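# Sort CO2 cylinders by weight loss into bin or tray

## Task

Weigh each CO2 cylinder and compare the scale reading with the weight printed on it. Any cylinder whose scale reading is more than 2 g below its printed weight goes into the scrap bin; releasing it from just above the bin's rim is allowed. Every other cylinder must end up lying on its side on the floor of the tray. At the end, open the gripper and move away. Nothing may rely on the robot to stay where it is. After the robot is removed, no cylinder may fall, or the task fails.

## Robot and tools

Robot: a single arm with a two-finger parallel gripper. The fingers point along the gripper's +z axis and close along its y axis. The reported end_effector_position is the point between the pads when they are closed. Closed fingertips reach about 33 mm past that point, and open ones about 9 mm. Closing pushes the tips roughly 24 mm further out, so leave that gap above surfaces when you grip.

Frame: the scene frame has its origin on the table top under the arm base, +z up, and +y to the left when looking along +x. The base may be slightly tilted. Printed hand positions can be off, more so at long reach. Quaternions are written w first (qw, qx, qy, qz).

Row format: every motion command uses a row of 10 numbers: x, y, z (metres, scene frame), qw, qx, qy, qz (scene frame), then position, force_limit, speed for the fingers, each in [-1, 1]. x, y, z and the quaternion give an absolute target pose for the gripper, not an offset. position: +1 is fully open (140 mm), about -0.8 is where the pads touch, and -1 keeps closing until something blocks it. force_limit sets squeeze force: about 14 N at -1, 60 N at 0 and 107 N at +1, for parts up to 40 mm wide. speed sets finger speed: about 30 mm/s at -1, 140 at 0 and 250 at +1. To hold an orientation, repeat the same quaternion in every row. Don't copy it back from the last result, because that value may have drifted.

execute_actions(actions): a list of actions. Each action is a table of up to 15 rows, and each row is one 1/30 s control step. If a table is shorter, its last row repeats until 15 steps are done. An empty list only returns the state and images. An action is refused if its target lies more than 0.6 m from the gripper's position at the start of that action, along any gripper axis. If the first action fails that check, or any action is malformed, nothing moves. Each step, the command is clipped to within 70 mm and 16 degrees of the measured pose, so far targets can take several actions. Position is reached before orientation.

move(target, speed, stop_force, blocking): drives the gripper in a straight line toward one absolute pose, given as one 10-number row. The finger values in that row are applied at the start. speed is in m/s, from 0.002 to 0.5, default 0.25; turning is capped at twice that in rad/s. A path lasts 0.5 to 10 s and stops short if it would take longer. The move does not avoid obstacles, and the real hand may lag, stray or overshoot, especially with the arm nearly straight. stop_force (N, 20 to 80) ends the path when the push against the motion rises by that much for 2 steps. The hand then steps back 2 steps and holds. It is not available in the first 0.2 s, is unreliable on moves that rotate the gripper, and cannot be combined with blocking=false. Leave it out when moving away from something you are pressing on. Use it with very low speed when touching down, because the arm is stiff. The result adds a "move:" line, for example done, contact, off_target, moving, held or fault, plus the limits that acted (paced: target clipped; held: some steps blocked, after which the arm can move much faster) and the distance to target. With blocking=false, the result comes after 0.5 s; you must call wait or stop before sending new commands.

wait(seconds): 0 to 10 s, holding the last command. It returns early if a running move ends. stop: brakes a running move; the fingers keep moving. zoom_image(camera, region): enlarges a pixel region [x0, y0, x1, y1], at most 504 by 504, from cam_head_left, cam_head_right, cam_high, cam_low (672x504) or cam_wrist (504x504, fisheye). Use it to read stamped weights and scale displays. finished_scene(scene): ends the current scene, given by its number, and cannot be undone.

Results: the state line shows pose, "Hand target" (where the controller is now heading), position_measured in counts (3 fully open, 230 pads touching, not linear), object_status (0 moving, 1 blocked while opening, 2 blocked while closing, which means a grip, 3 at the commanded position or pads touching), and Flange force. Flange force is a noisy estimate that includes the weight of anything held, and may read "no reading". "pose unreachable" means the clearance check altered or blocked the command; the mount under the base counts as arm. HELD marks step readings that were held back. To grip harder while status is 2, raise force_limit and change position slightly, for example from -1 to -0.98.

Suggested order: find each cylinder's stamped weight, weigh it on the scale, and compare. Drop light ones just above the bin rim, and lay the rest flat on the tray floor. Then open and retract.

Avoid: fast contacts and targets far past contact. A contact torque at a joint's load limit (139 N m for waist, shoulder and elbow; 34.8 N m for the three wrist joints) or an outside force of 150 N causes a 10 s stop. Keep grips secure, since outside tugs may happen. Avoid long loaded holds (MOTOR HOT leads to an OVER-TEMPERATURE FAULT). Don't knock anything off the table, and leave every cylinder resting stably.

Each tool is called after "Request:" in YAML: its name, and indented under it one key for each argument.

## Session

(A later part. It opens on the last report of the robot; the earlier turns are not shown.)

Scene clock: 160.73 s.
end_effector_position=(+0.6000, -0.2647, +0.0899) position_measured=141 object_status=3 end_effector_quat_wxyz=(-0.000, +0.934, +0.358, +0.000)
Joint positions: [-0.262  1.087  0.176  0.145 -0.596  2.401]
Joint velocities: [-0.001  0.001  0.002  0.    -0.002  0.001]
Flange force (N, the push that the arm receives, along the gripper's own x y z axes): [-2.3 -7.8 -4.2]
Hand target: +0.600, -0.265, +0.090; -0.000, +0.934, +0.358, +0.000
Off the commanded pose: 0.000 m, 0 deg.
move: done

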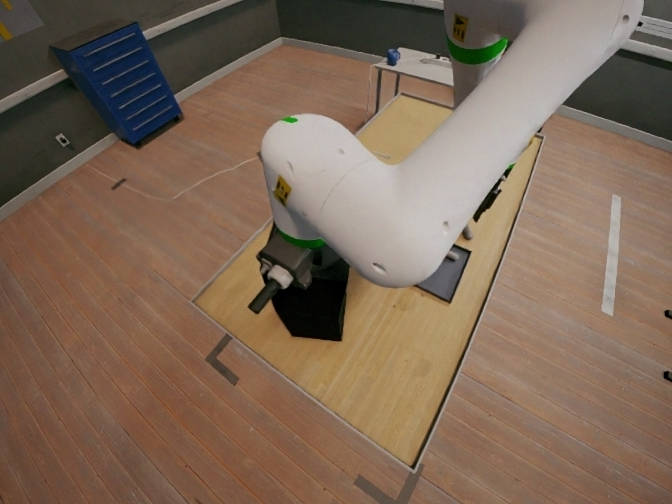

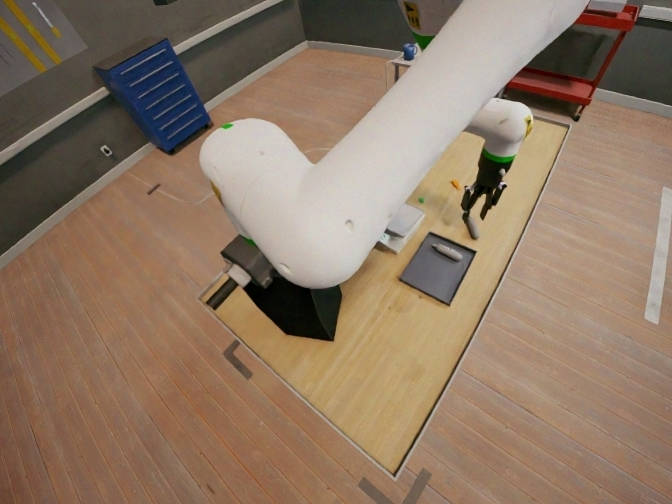

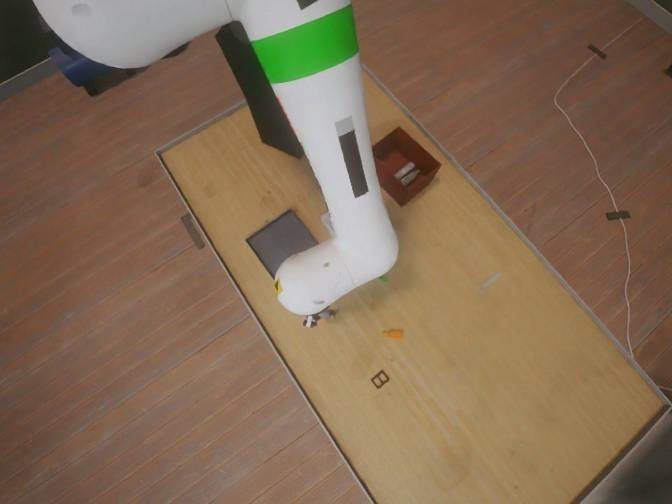

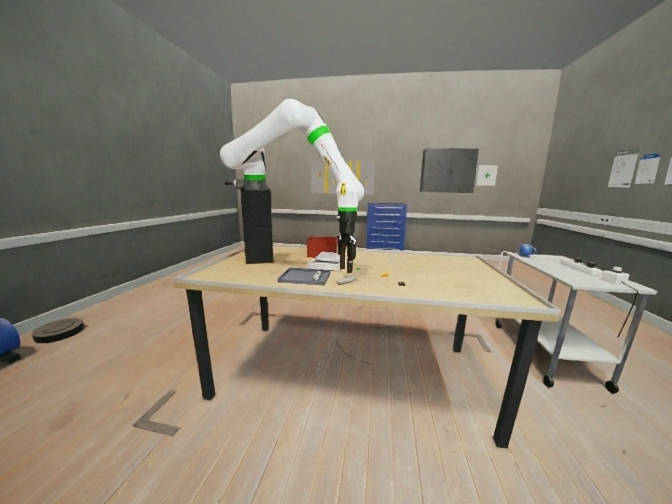

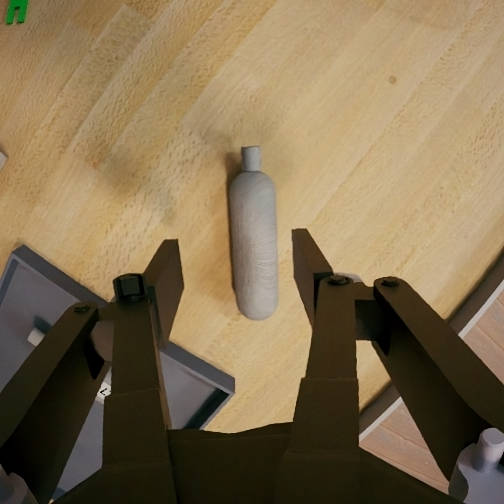

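Request:
move:
  target: [0.607,-0.273,0.046,0,0.934,0.358,0,-0.1,-0.3,0]
  speed: 0.06

Request:
move:
  target: [0.607,-0.273,0.046,0,0.934,0.358,0,-1,-0.3,0]

Request:
move:
  target: [0.62,-0.23,0.09,0,0.934,0.358,0,-1,-0.3,0]
  speed: 0.1

Scene clock: 172.63 s.
end_effector_position=(+0.6070, -0.2730, +0.0461) position_measured=141 object_status=3 end_effector_quat_wxyz=(+0.000, +0.934, +0.358, +0.000)
Joint positions: [-0.277  1.192  0.267  0.147 -0.581  2.413]
Joint velocities: [-0.     0.002  0.001  0.001 -0.001  0.001]
Flange force (N, the push that the arm receives, along the gripper's own x y z axes): [-0.2 -4.2 -2.3]
Hand target: +0.607, -0.273, +0.046; -0.000, +0.934, +0.358, +0.000
Off the commanded pose: 0.000 m, 0 deg.
move: done

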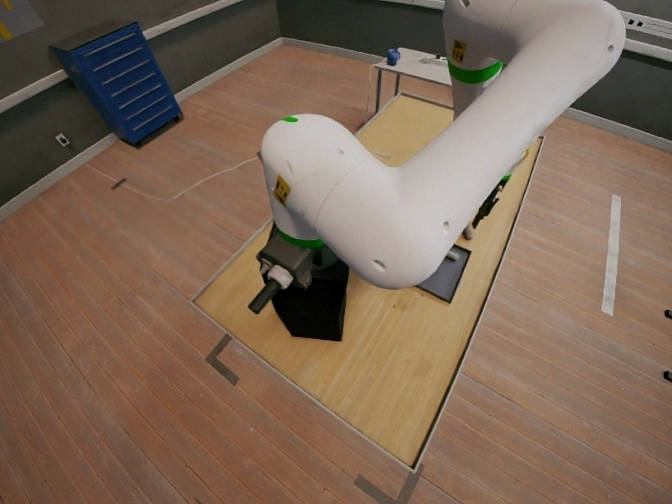

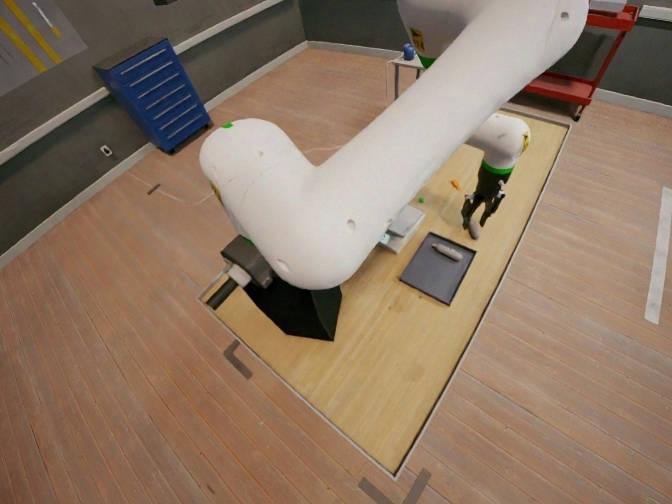

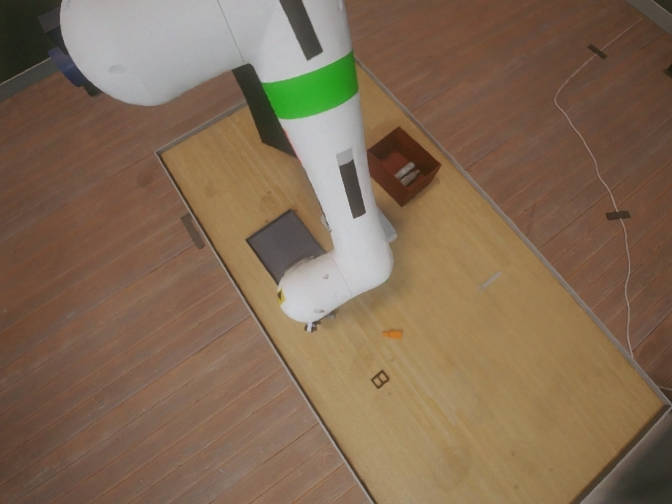

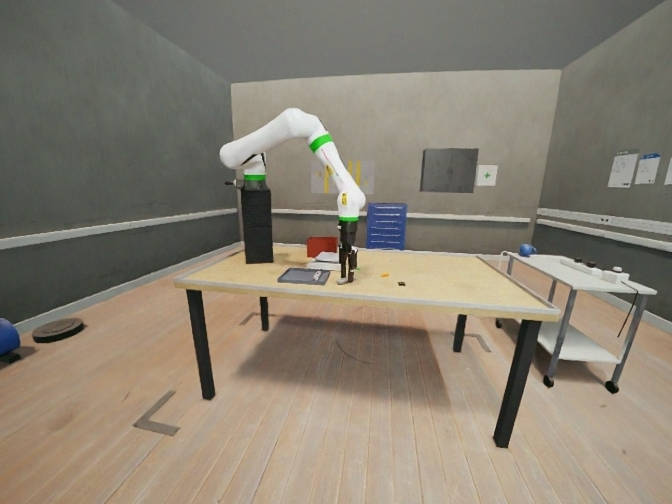

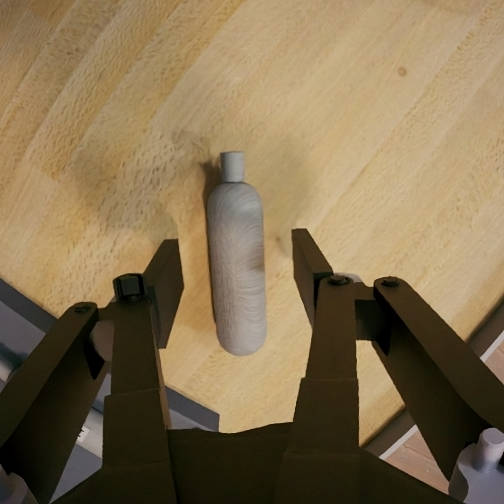

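Scene clock: 173.33 s.
end_effector_position=(+0.6070, -0.2730, +0.0460) position_measured=191 object_status=2 end_effector_quat_wxyz=(+0.000, +0.934, +0.358, +0.000)
Joint positions: [-0.277  1.192  0.267  0.147 -0.582  2.414]
Joint velocities: [-0.    -0.     0.    -0.001  0.001  0.   ]
Flange force (N, the push that the arm receives, along the gripper's own x y z axes): [1.4 -7.1 -19.1]
Hand target: +0.607, -0.273, +0.046; -0.000, +0.934, +0.358, +0.000
Off the commanded pose: 0.000 m, 0 deg.
move: done

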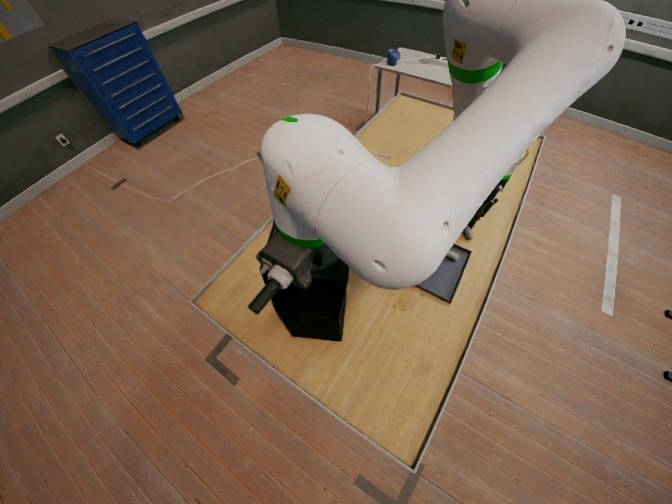

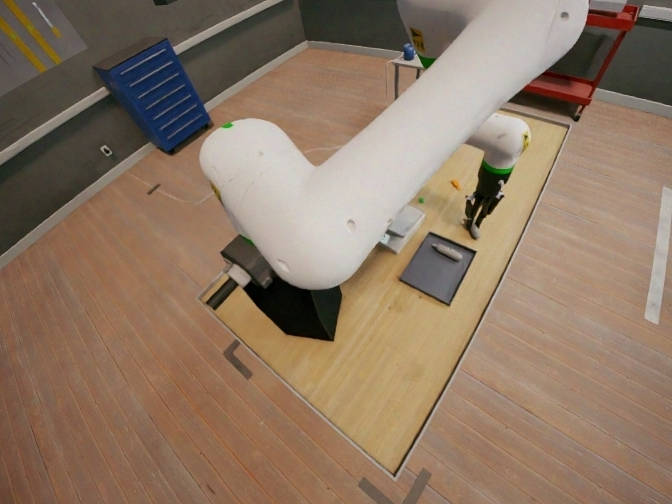

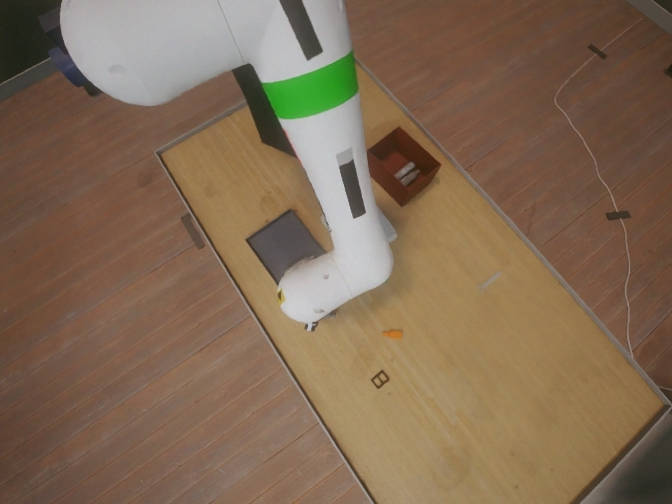

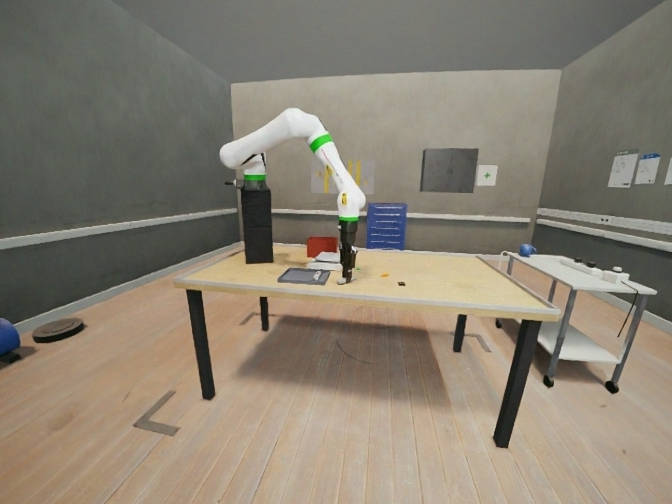

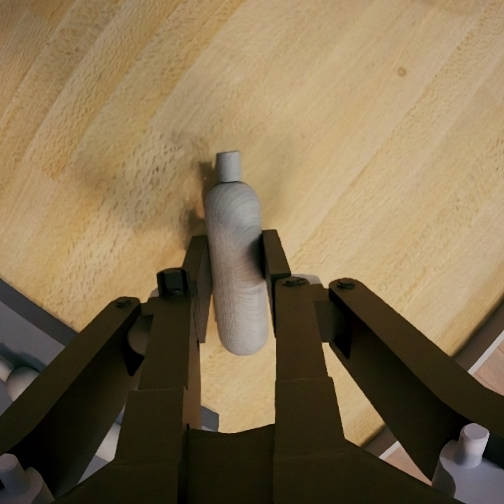

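Scene clock: 174.33 s.
end_effector_position=(+0.6200, -0.2302, +0.0900) position_measured=191 object_status=2 end_effector_quat_wxyz=(+0.000, +0.934, +0.358, -0.000)
Joint positions: [-0.203  1.101  0.198  0.15  -0.61   2.339]
Joint velocities: [ 0.001  0.    -0.001 -0.001 -0.001 -0.001]
Flange force (N, the push that the arm receives, along the gripper's own x y z axes): [-1.9 -9.3 -4.0]
Hand target: +0.620, -0.230, +0.090; +0.000, +0.934, +0.358, -0.000
Off the commanded pose: 0.000 m, 0 deg.
move: done

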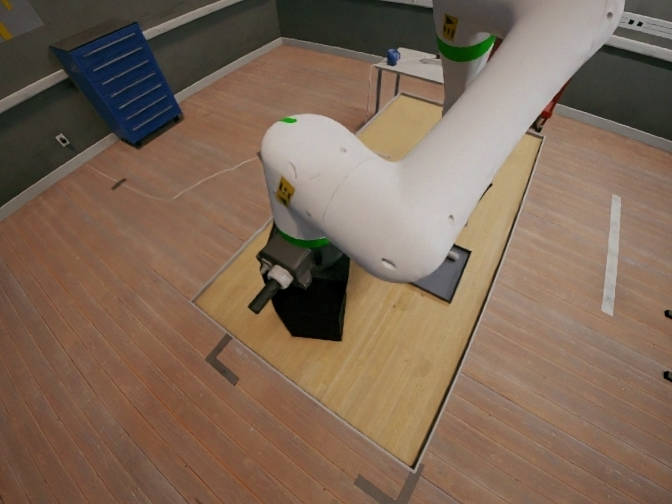

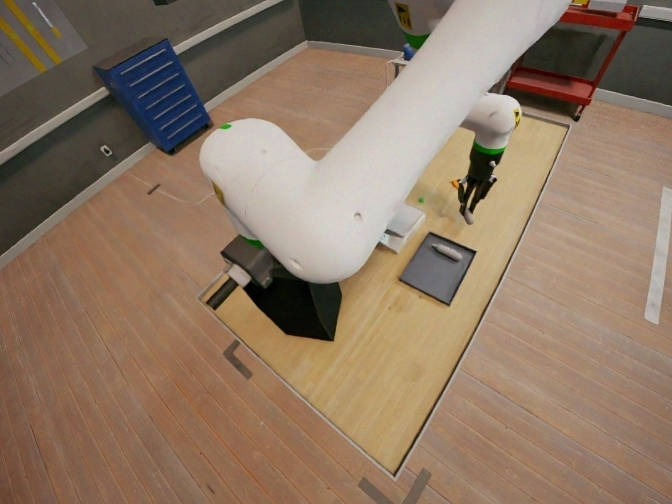

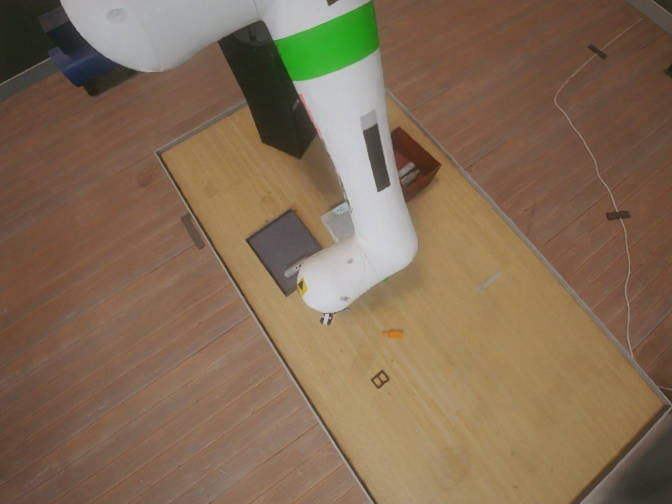

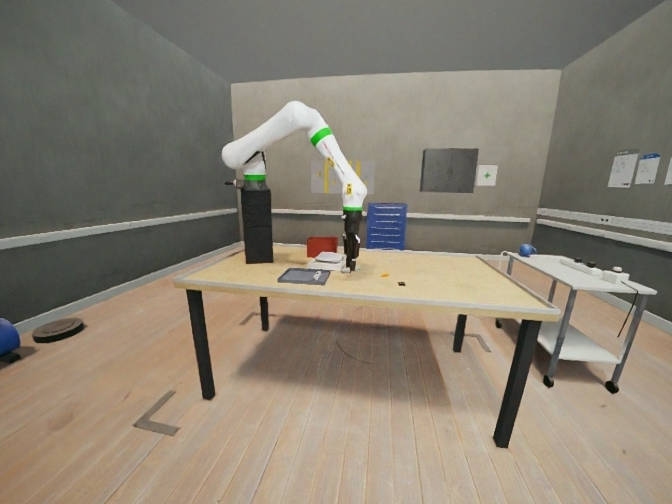

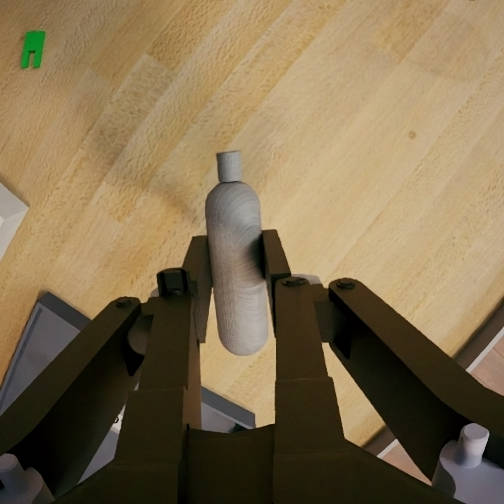

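Request:
move:
  target: [0.67,-0.20,0.048,0,0.934,0.358,0,-1,-0.3,0]
  speed: 0.05

Request:
move:
  target: [0.67,-0.20,0.046,0,0.934,0.358,0,-0.1,-0.3,0]

Request:
move:
  target: [0.64,-0.167,0.046,0,0.934,0.358,0,-0.1,-0.3,0]
  speed: 0.03

Scene clock: 180.13 s.
end_effector_position=(+0.6699, -0.2000, +0.0479) position_measured=191 object_status=2 end_effector_quat_wxyz=(+0.000, +0.934, +0.358, -0.000)
Joint positions: [-0.154  1.255  0.41   0.143 -0.672  2.301]
Joint velocities: [ 0.     0.003  0.002  0.    -0.002 -0.001]
Flange force (N, the push that the arm receives, along the gripper's own x y z axes): [-4.5 -10.2 -6.6]
Hand target: +0.670, -0.200, +0.048; +0.000, +0.934, +0.358, -0.000
Off the commanded pose: 0.000 m, 0 deg.
move: done

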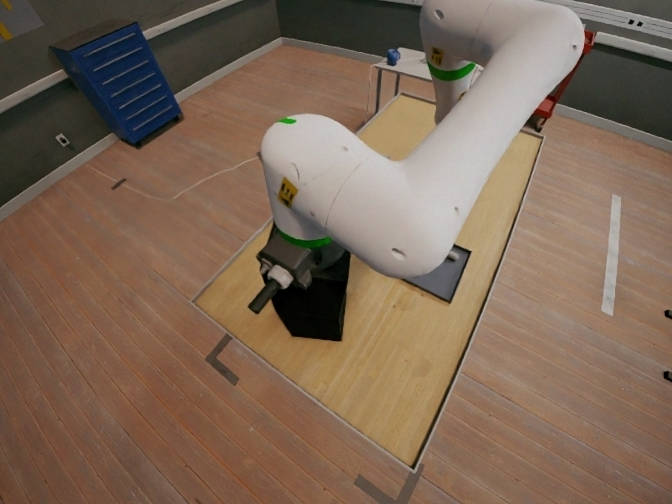

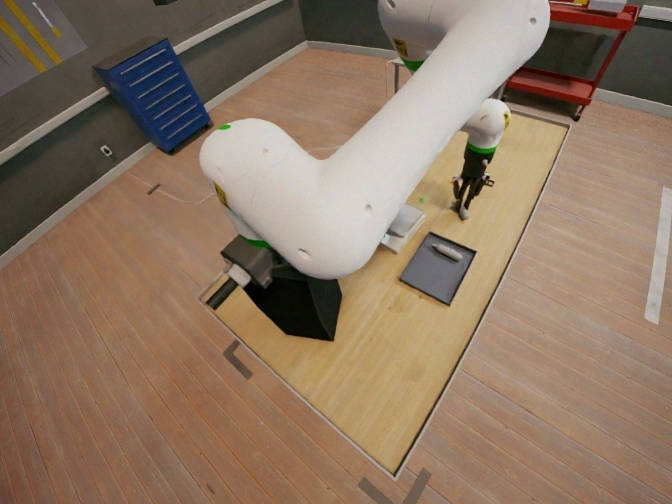

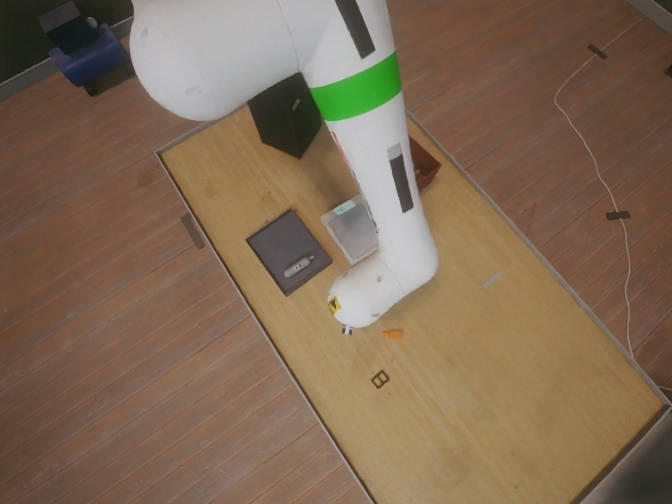

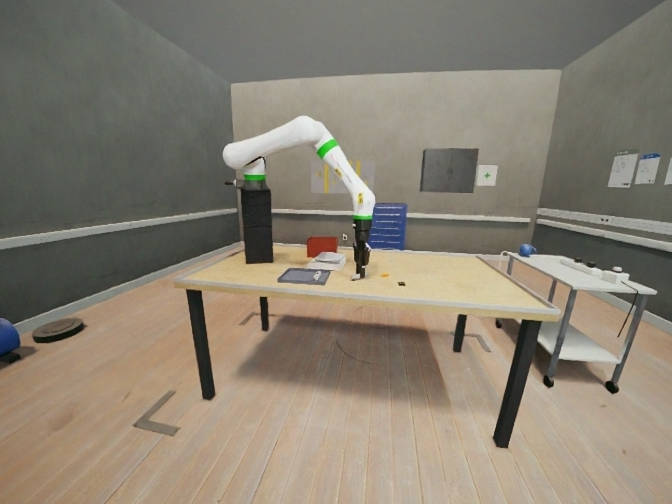

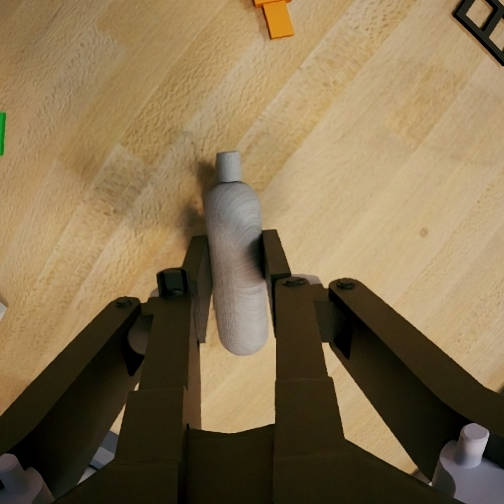

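Scene clock: 180.83 s.
end_effector_position=(+0.6700, -0.2000, +0.0460) position_measured=141 object_status=3 end_effector_quat_wxyz=(+0.000, +0.934, +0.358, +0.000)
Joint positions: [-0.154  1.259  0.413  0.143 -0.671  2.301]
Joint velocities: [-0.     0.     0.    -0.001 -0.001  0.001]
Flange force (N, the push that the arm receives, along the gripper's own x y z axes): [-2.3 -4.9 -4.8]
Hand target: +0.670, -0.200, +0.046; +0.000, +0.934, +0.358, +0.000
Off the commanded pose: 0.000 m, 0 deg.
move: done

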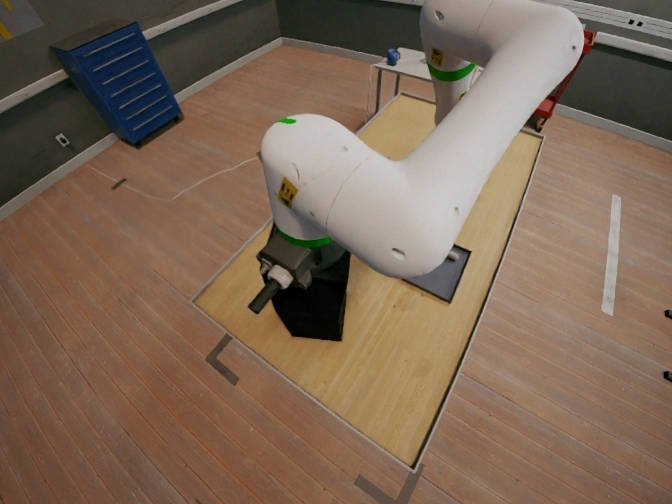

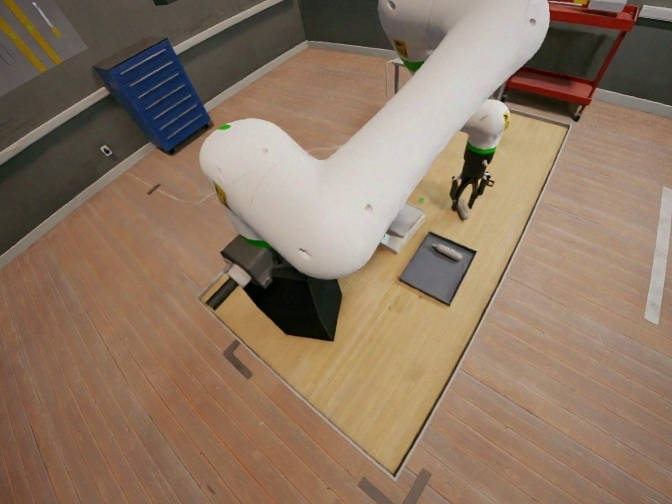

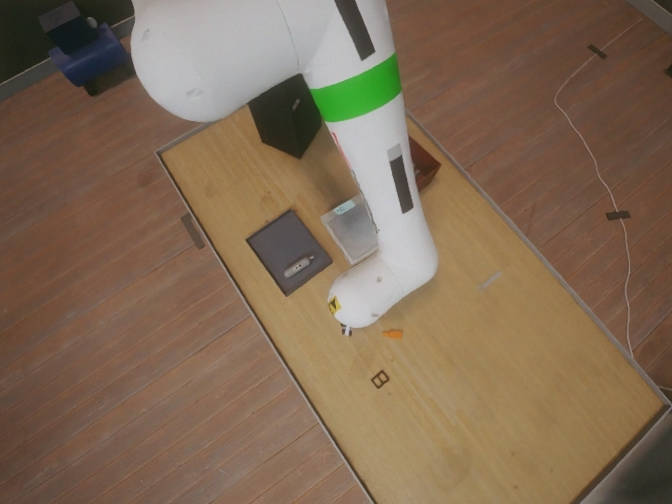

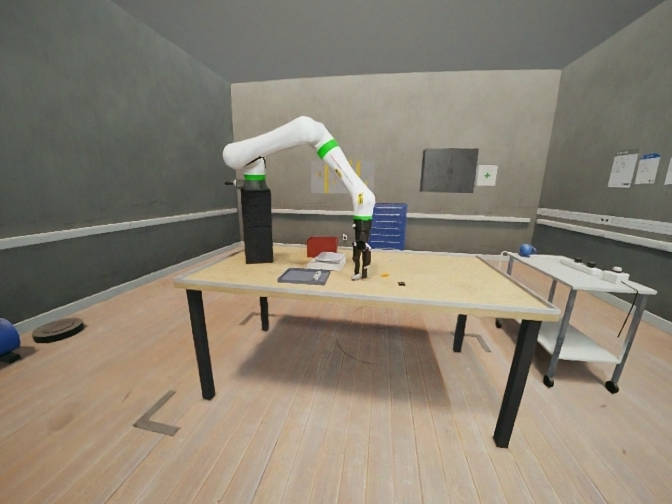

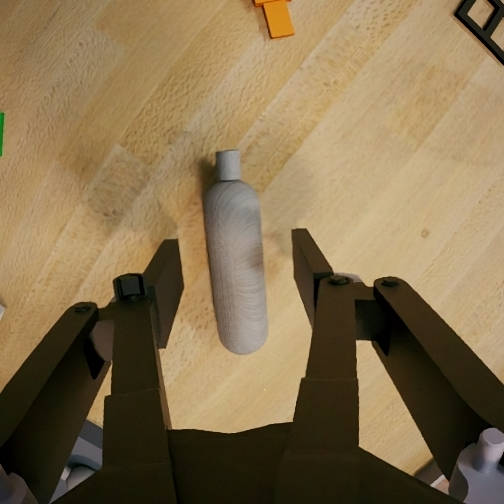

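Scene clock: 182.57 s.
end_effector_position=(+0.6399, -0.1672, +0.0461) position_measured=141 object_status=3 end_effector_quat_wxyz=(+0.000, +0.934, +0.358, -0.000)
Joint positions: [-0.11   1.201  0.253  0.169 -0.574  2.227]
Joint velocities: [ 0.001  0.001 -0.002  0.001  0.001 -0.001]
Flange force (N, the push that the arm receives, along the gripper's own x y z axes): [-0.5 -2.3 -4.4]
Hand target: +0.640, -0.167, +0.046; +0.000, +0.934, +0.358, -0.000
Off the commanded pose: 0.000 m, 0 deg.
move: done

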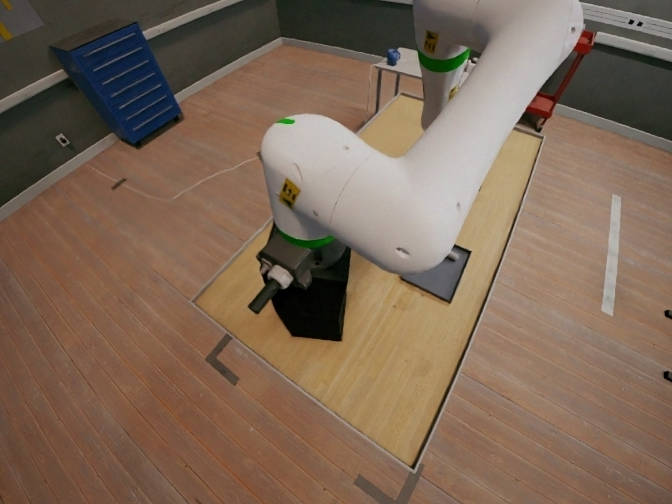

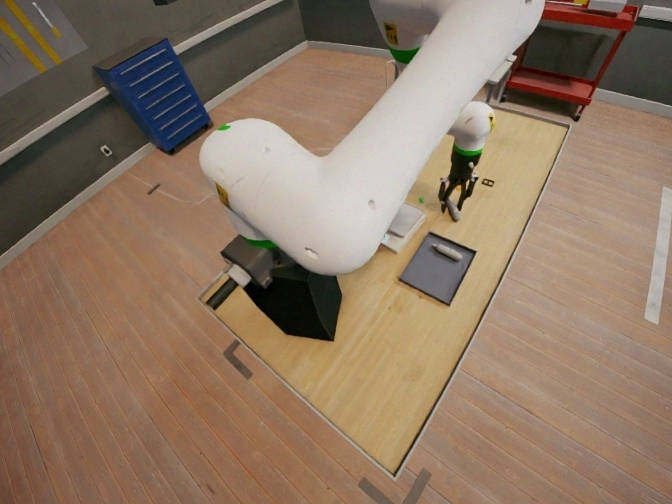

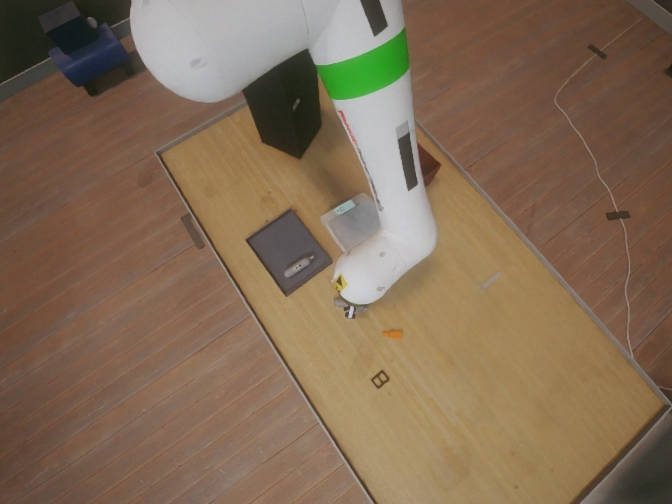

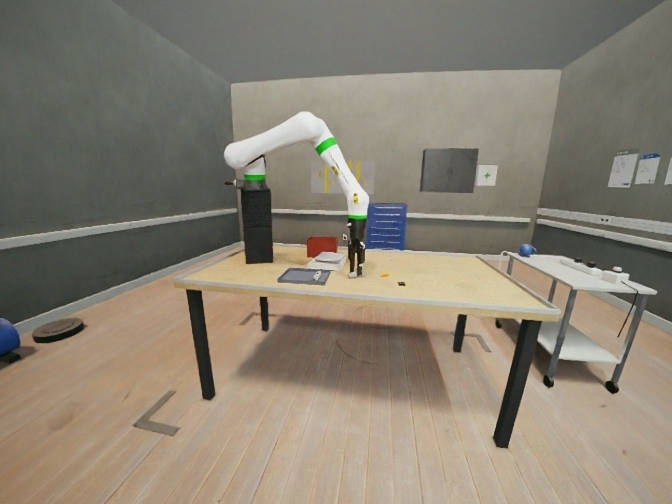

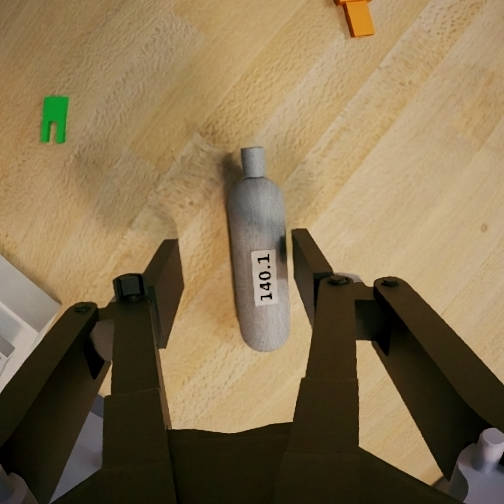

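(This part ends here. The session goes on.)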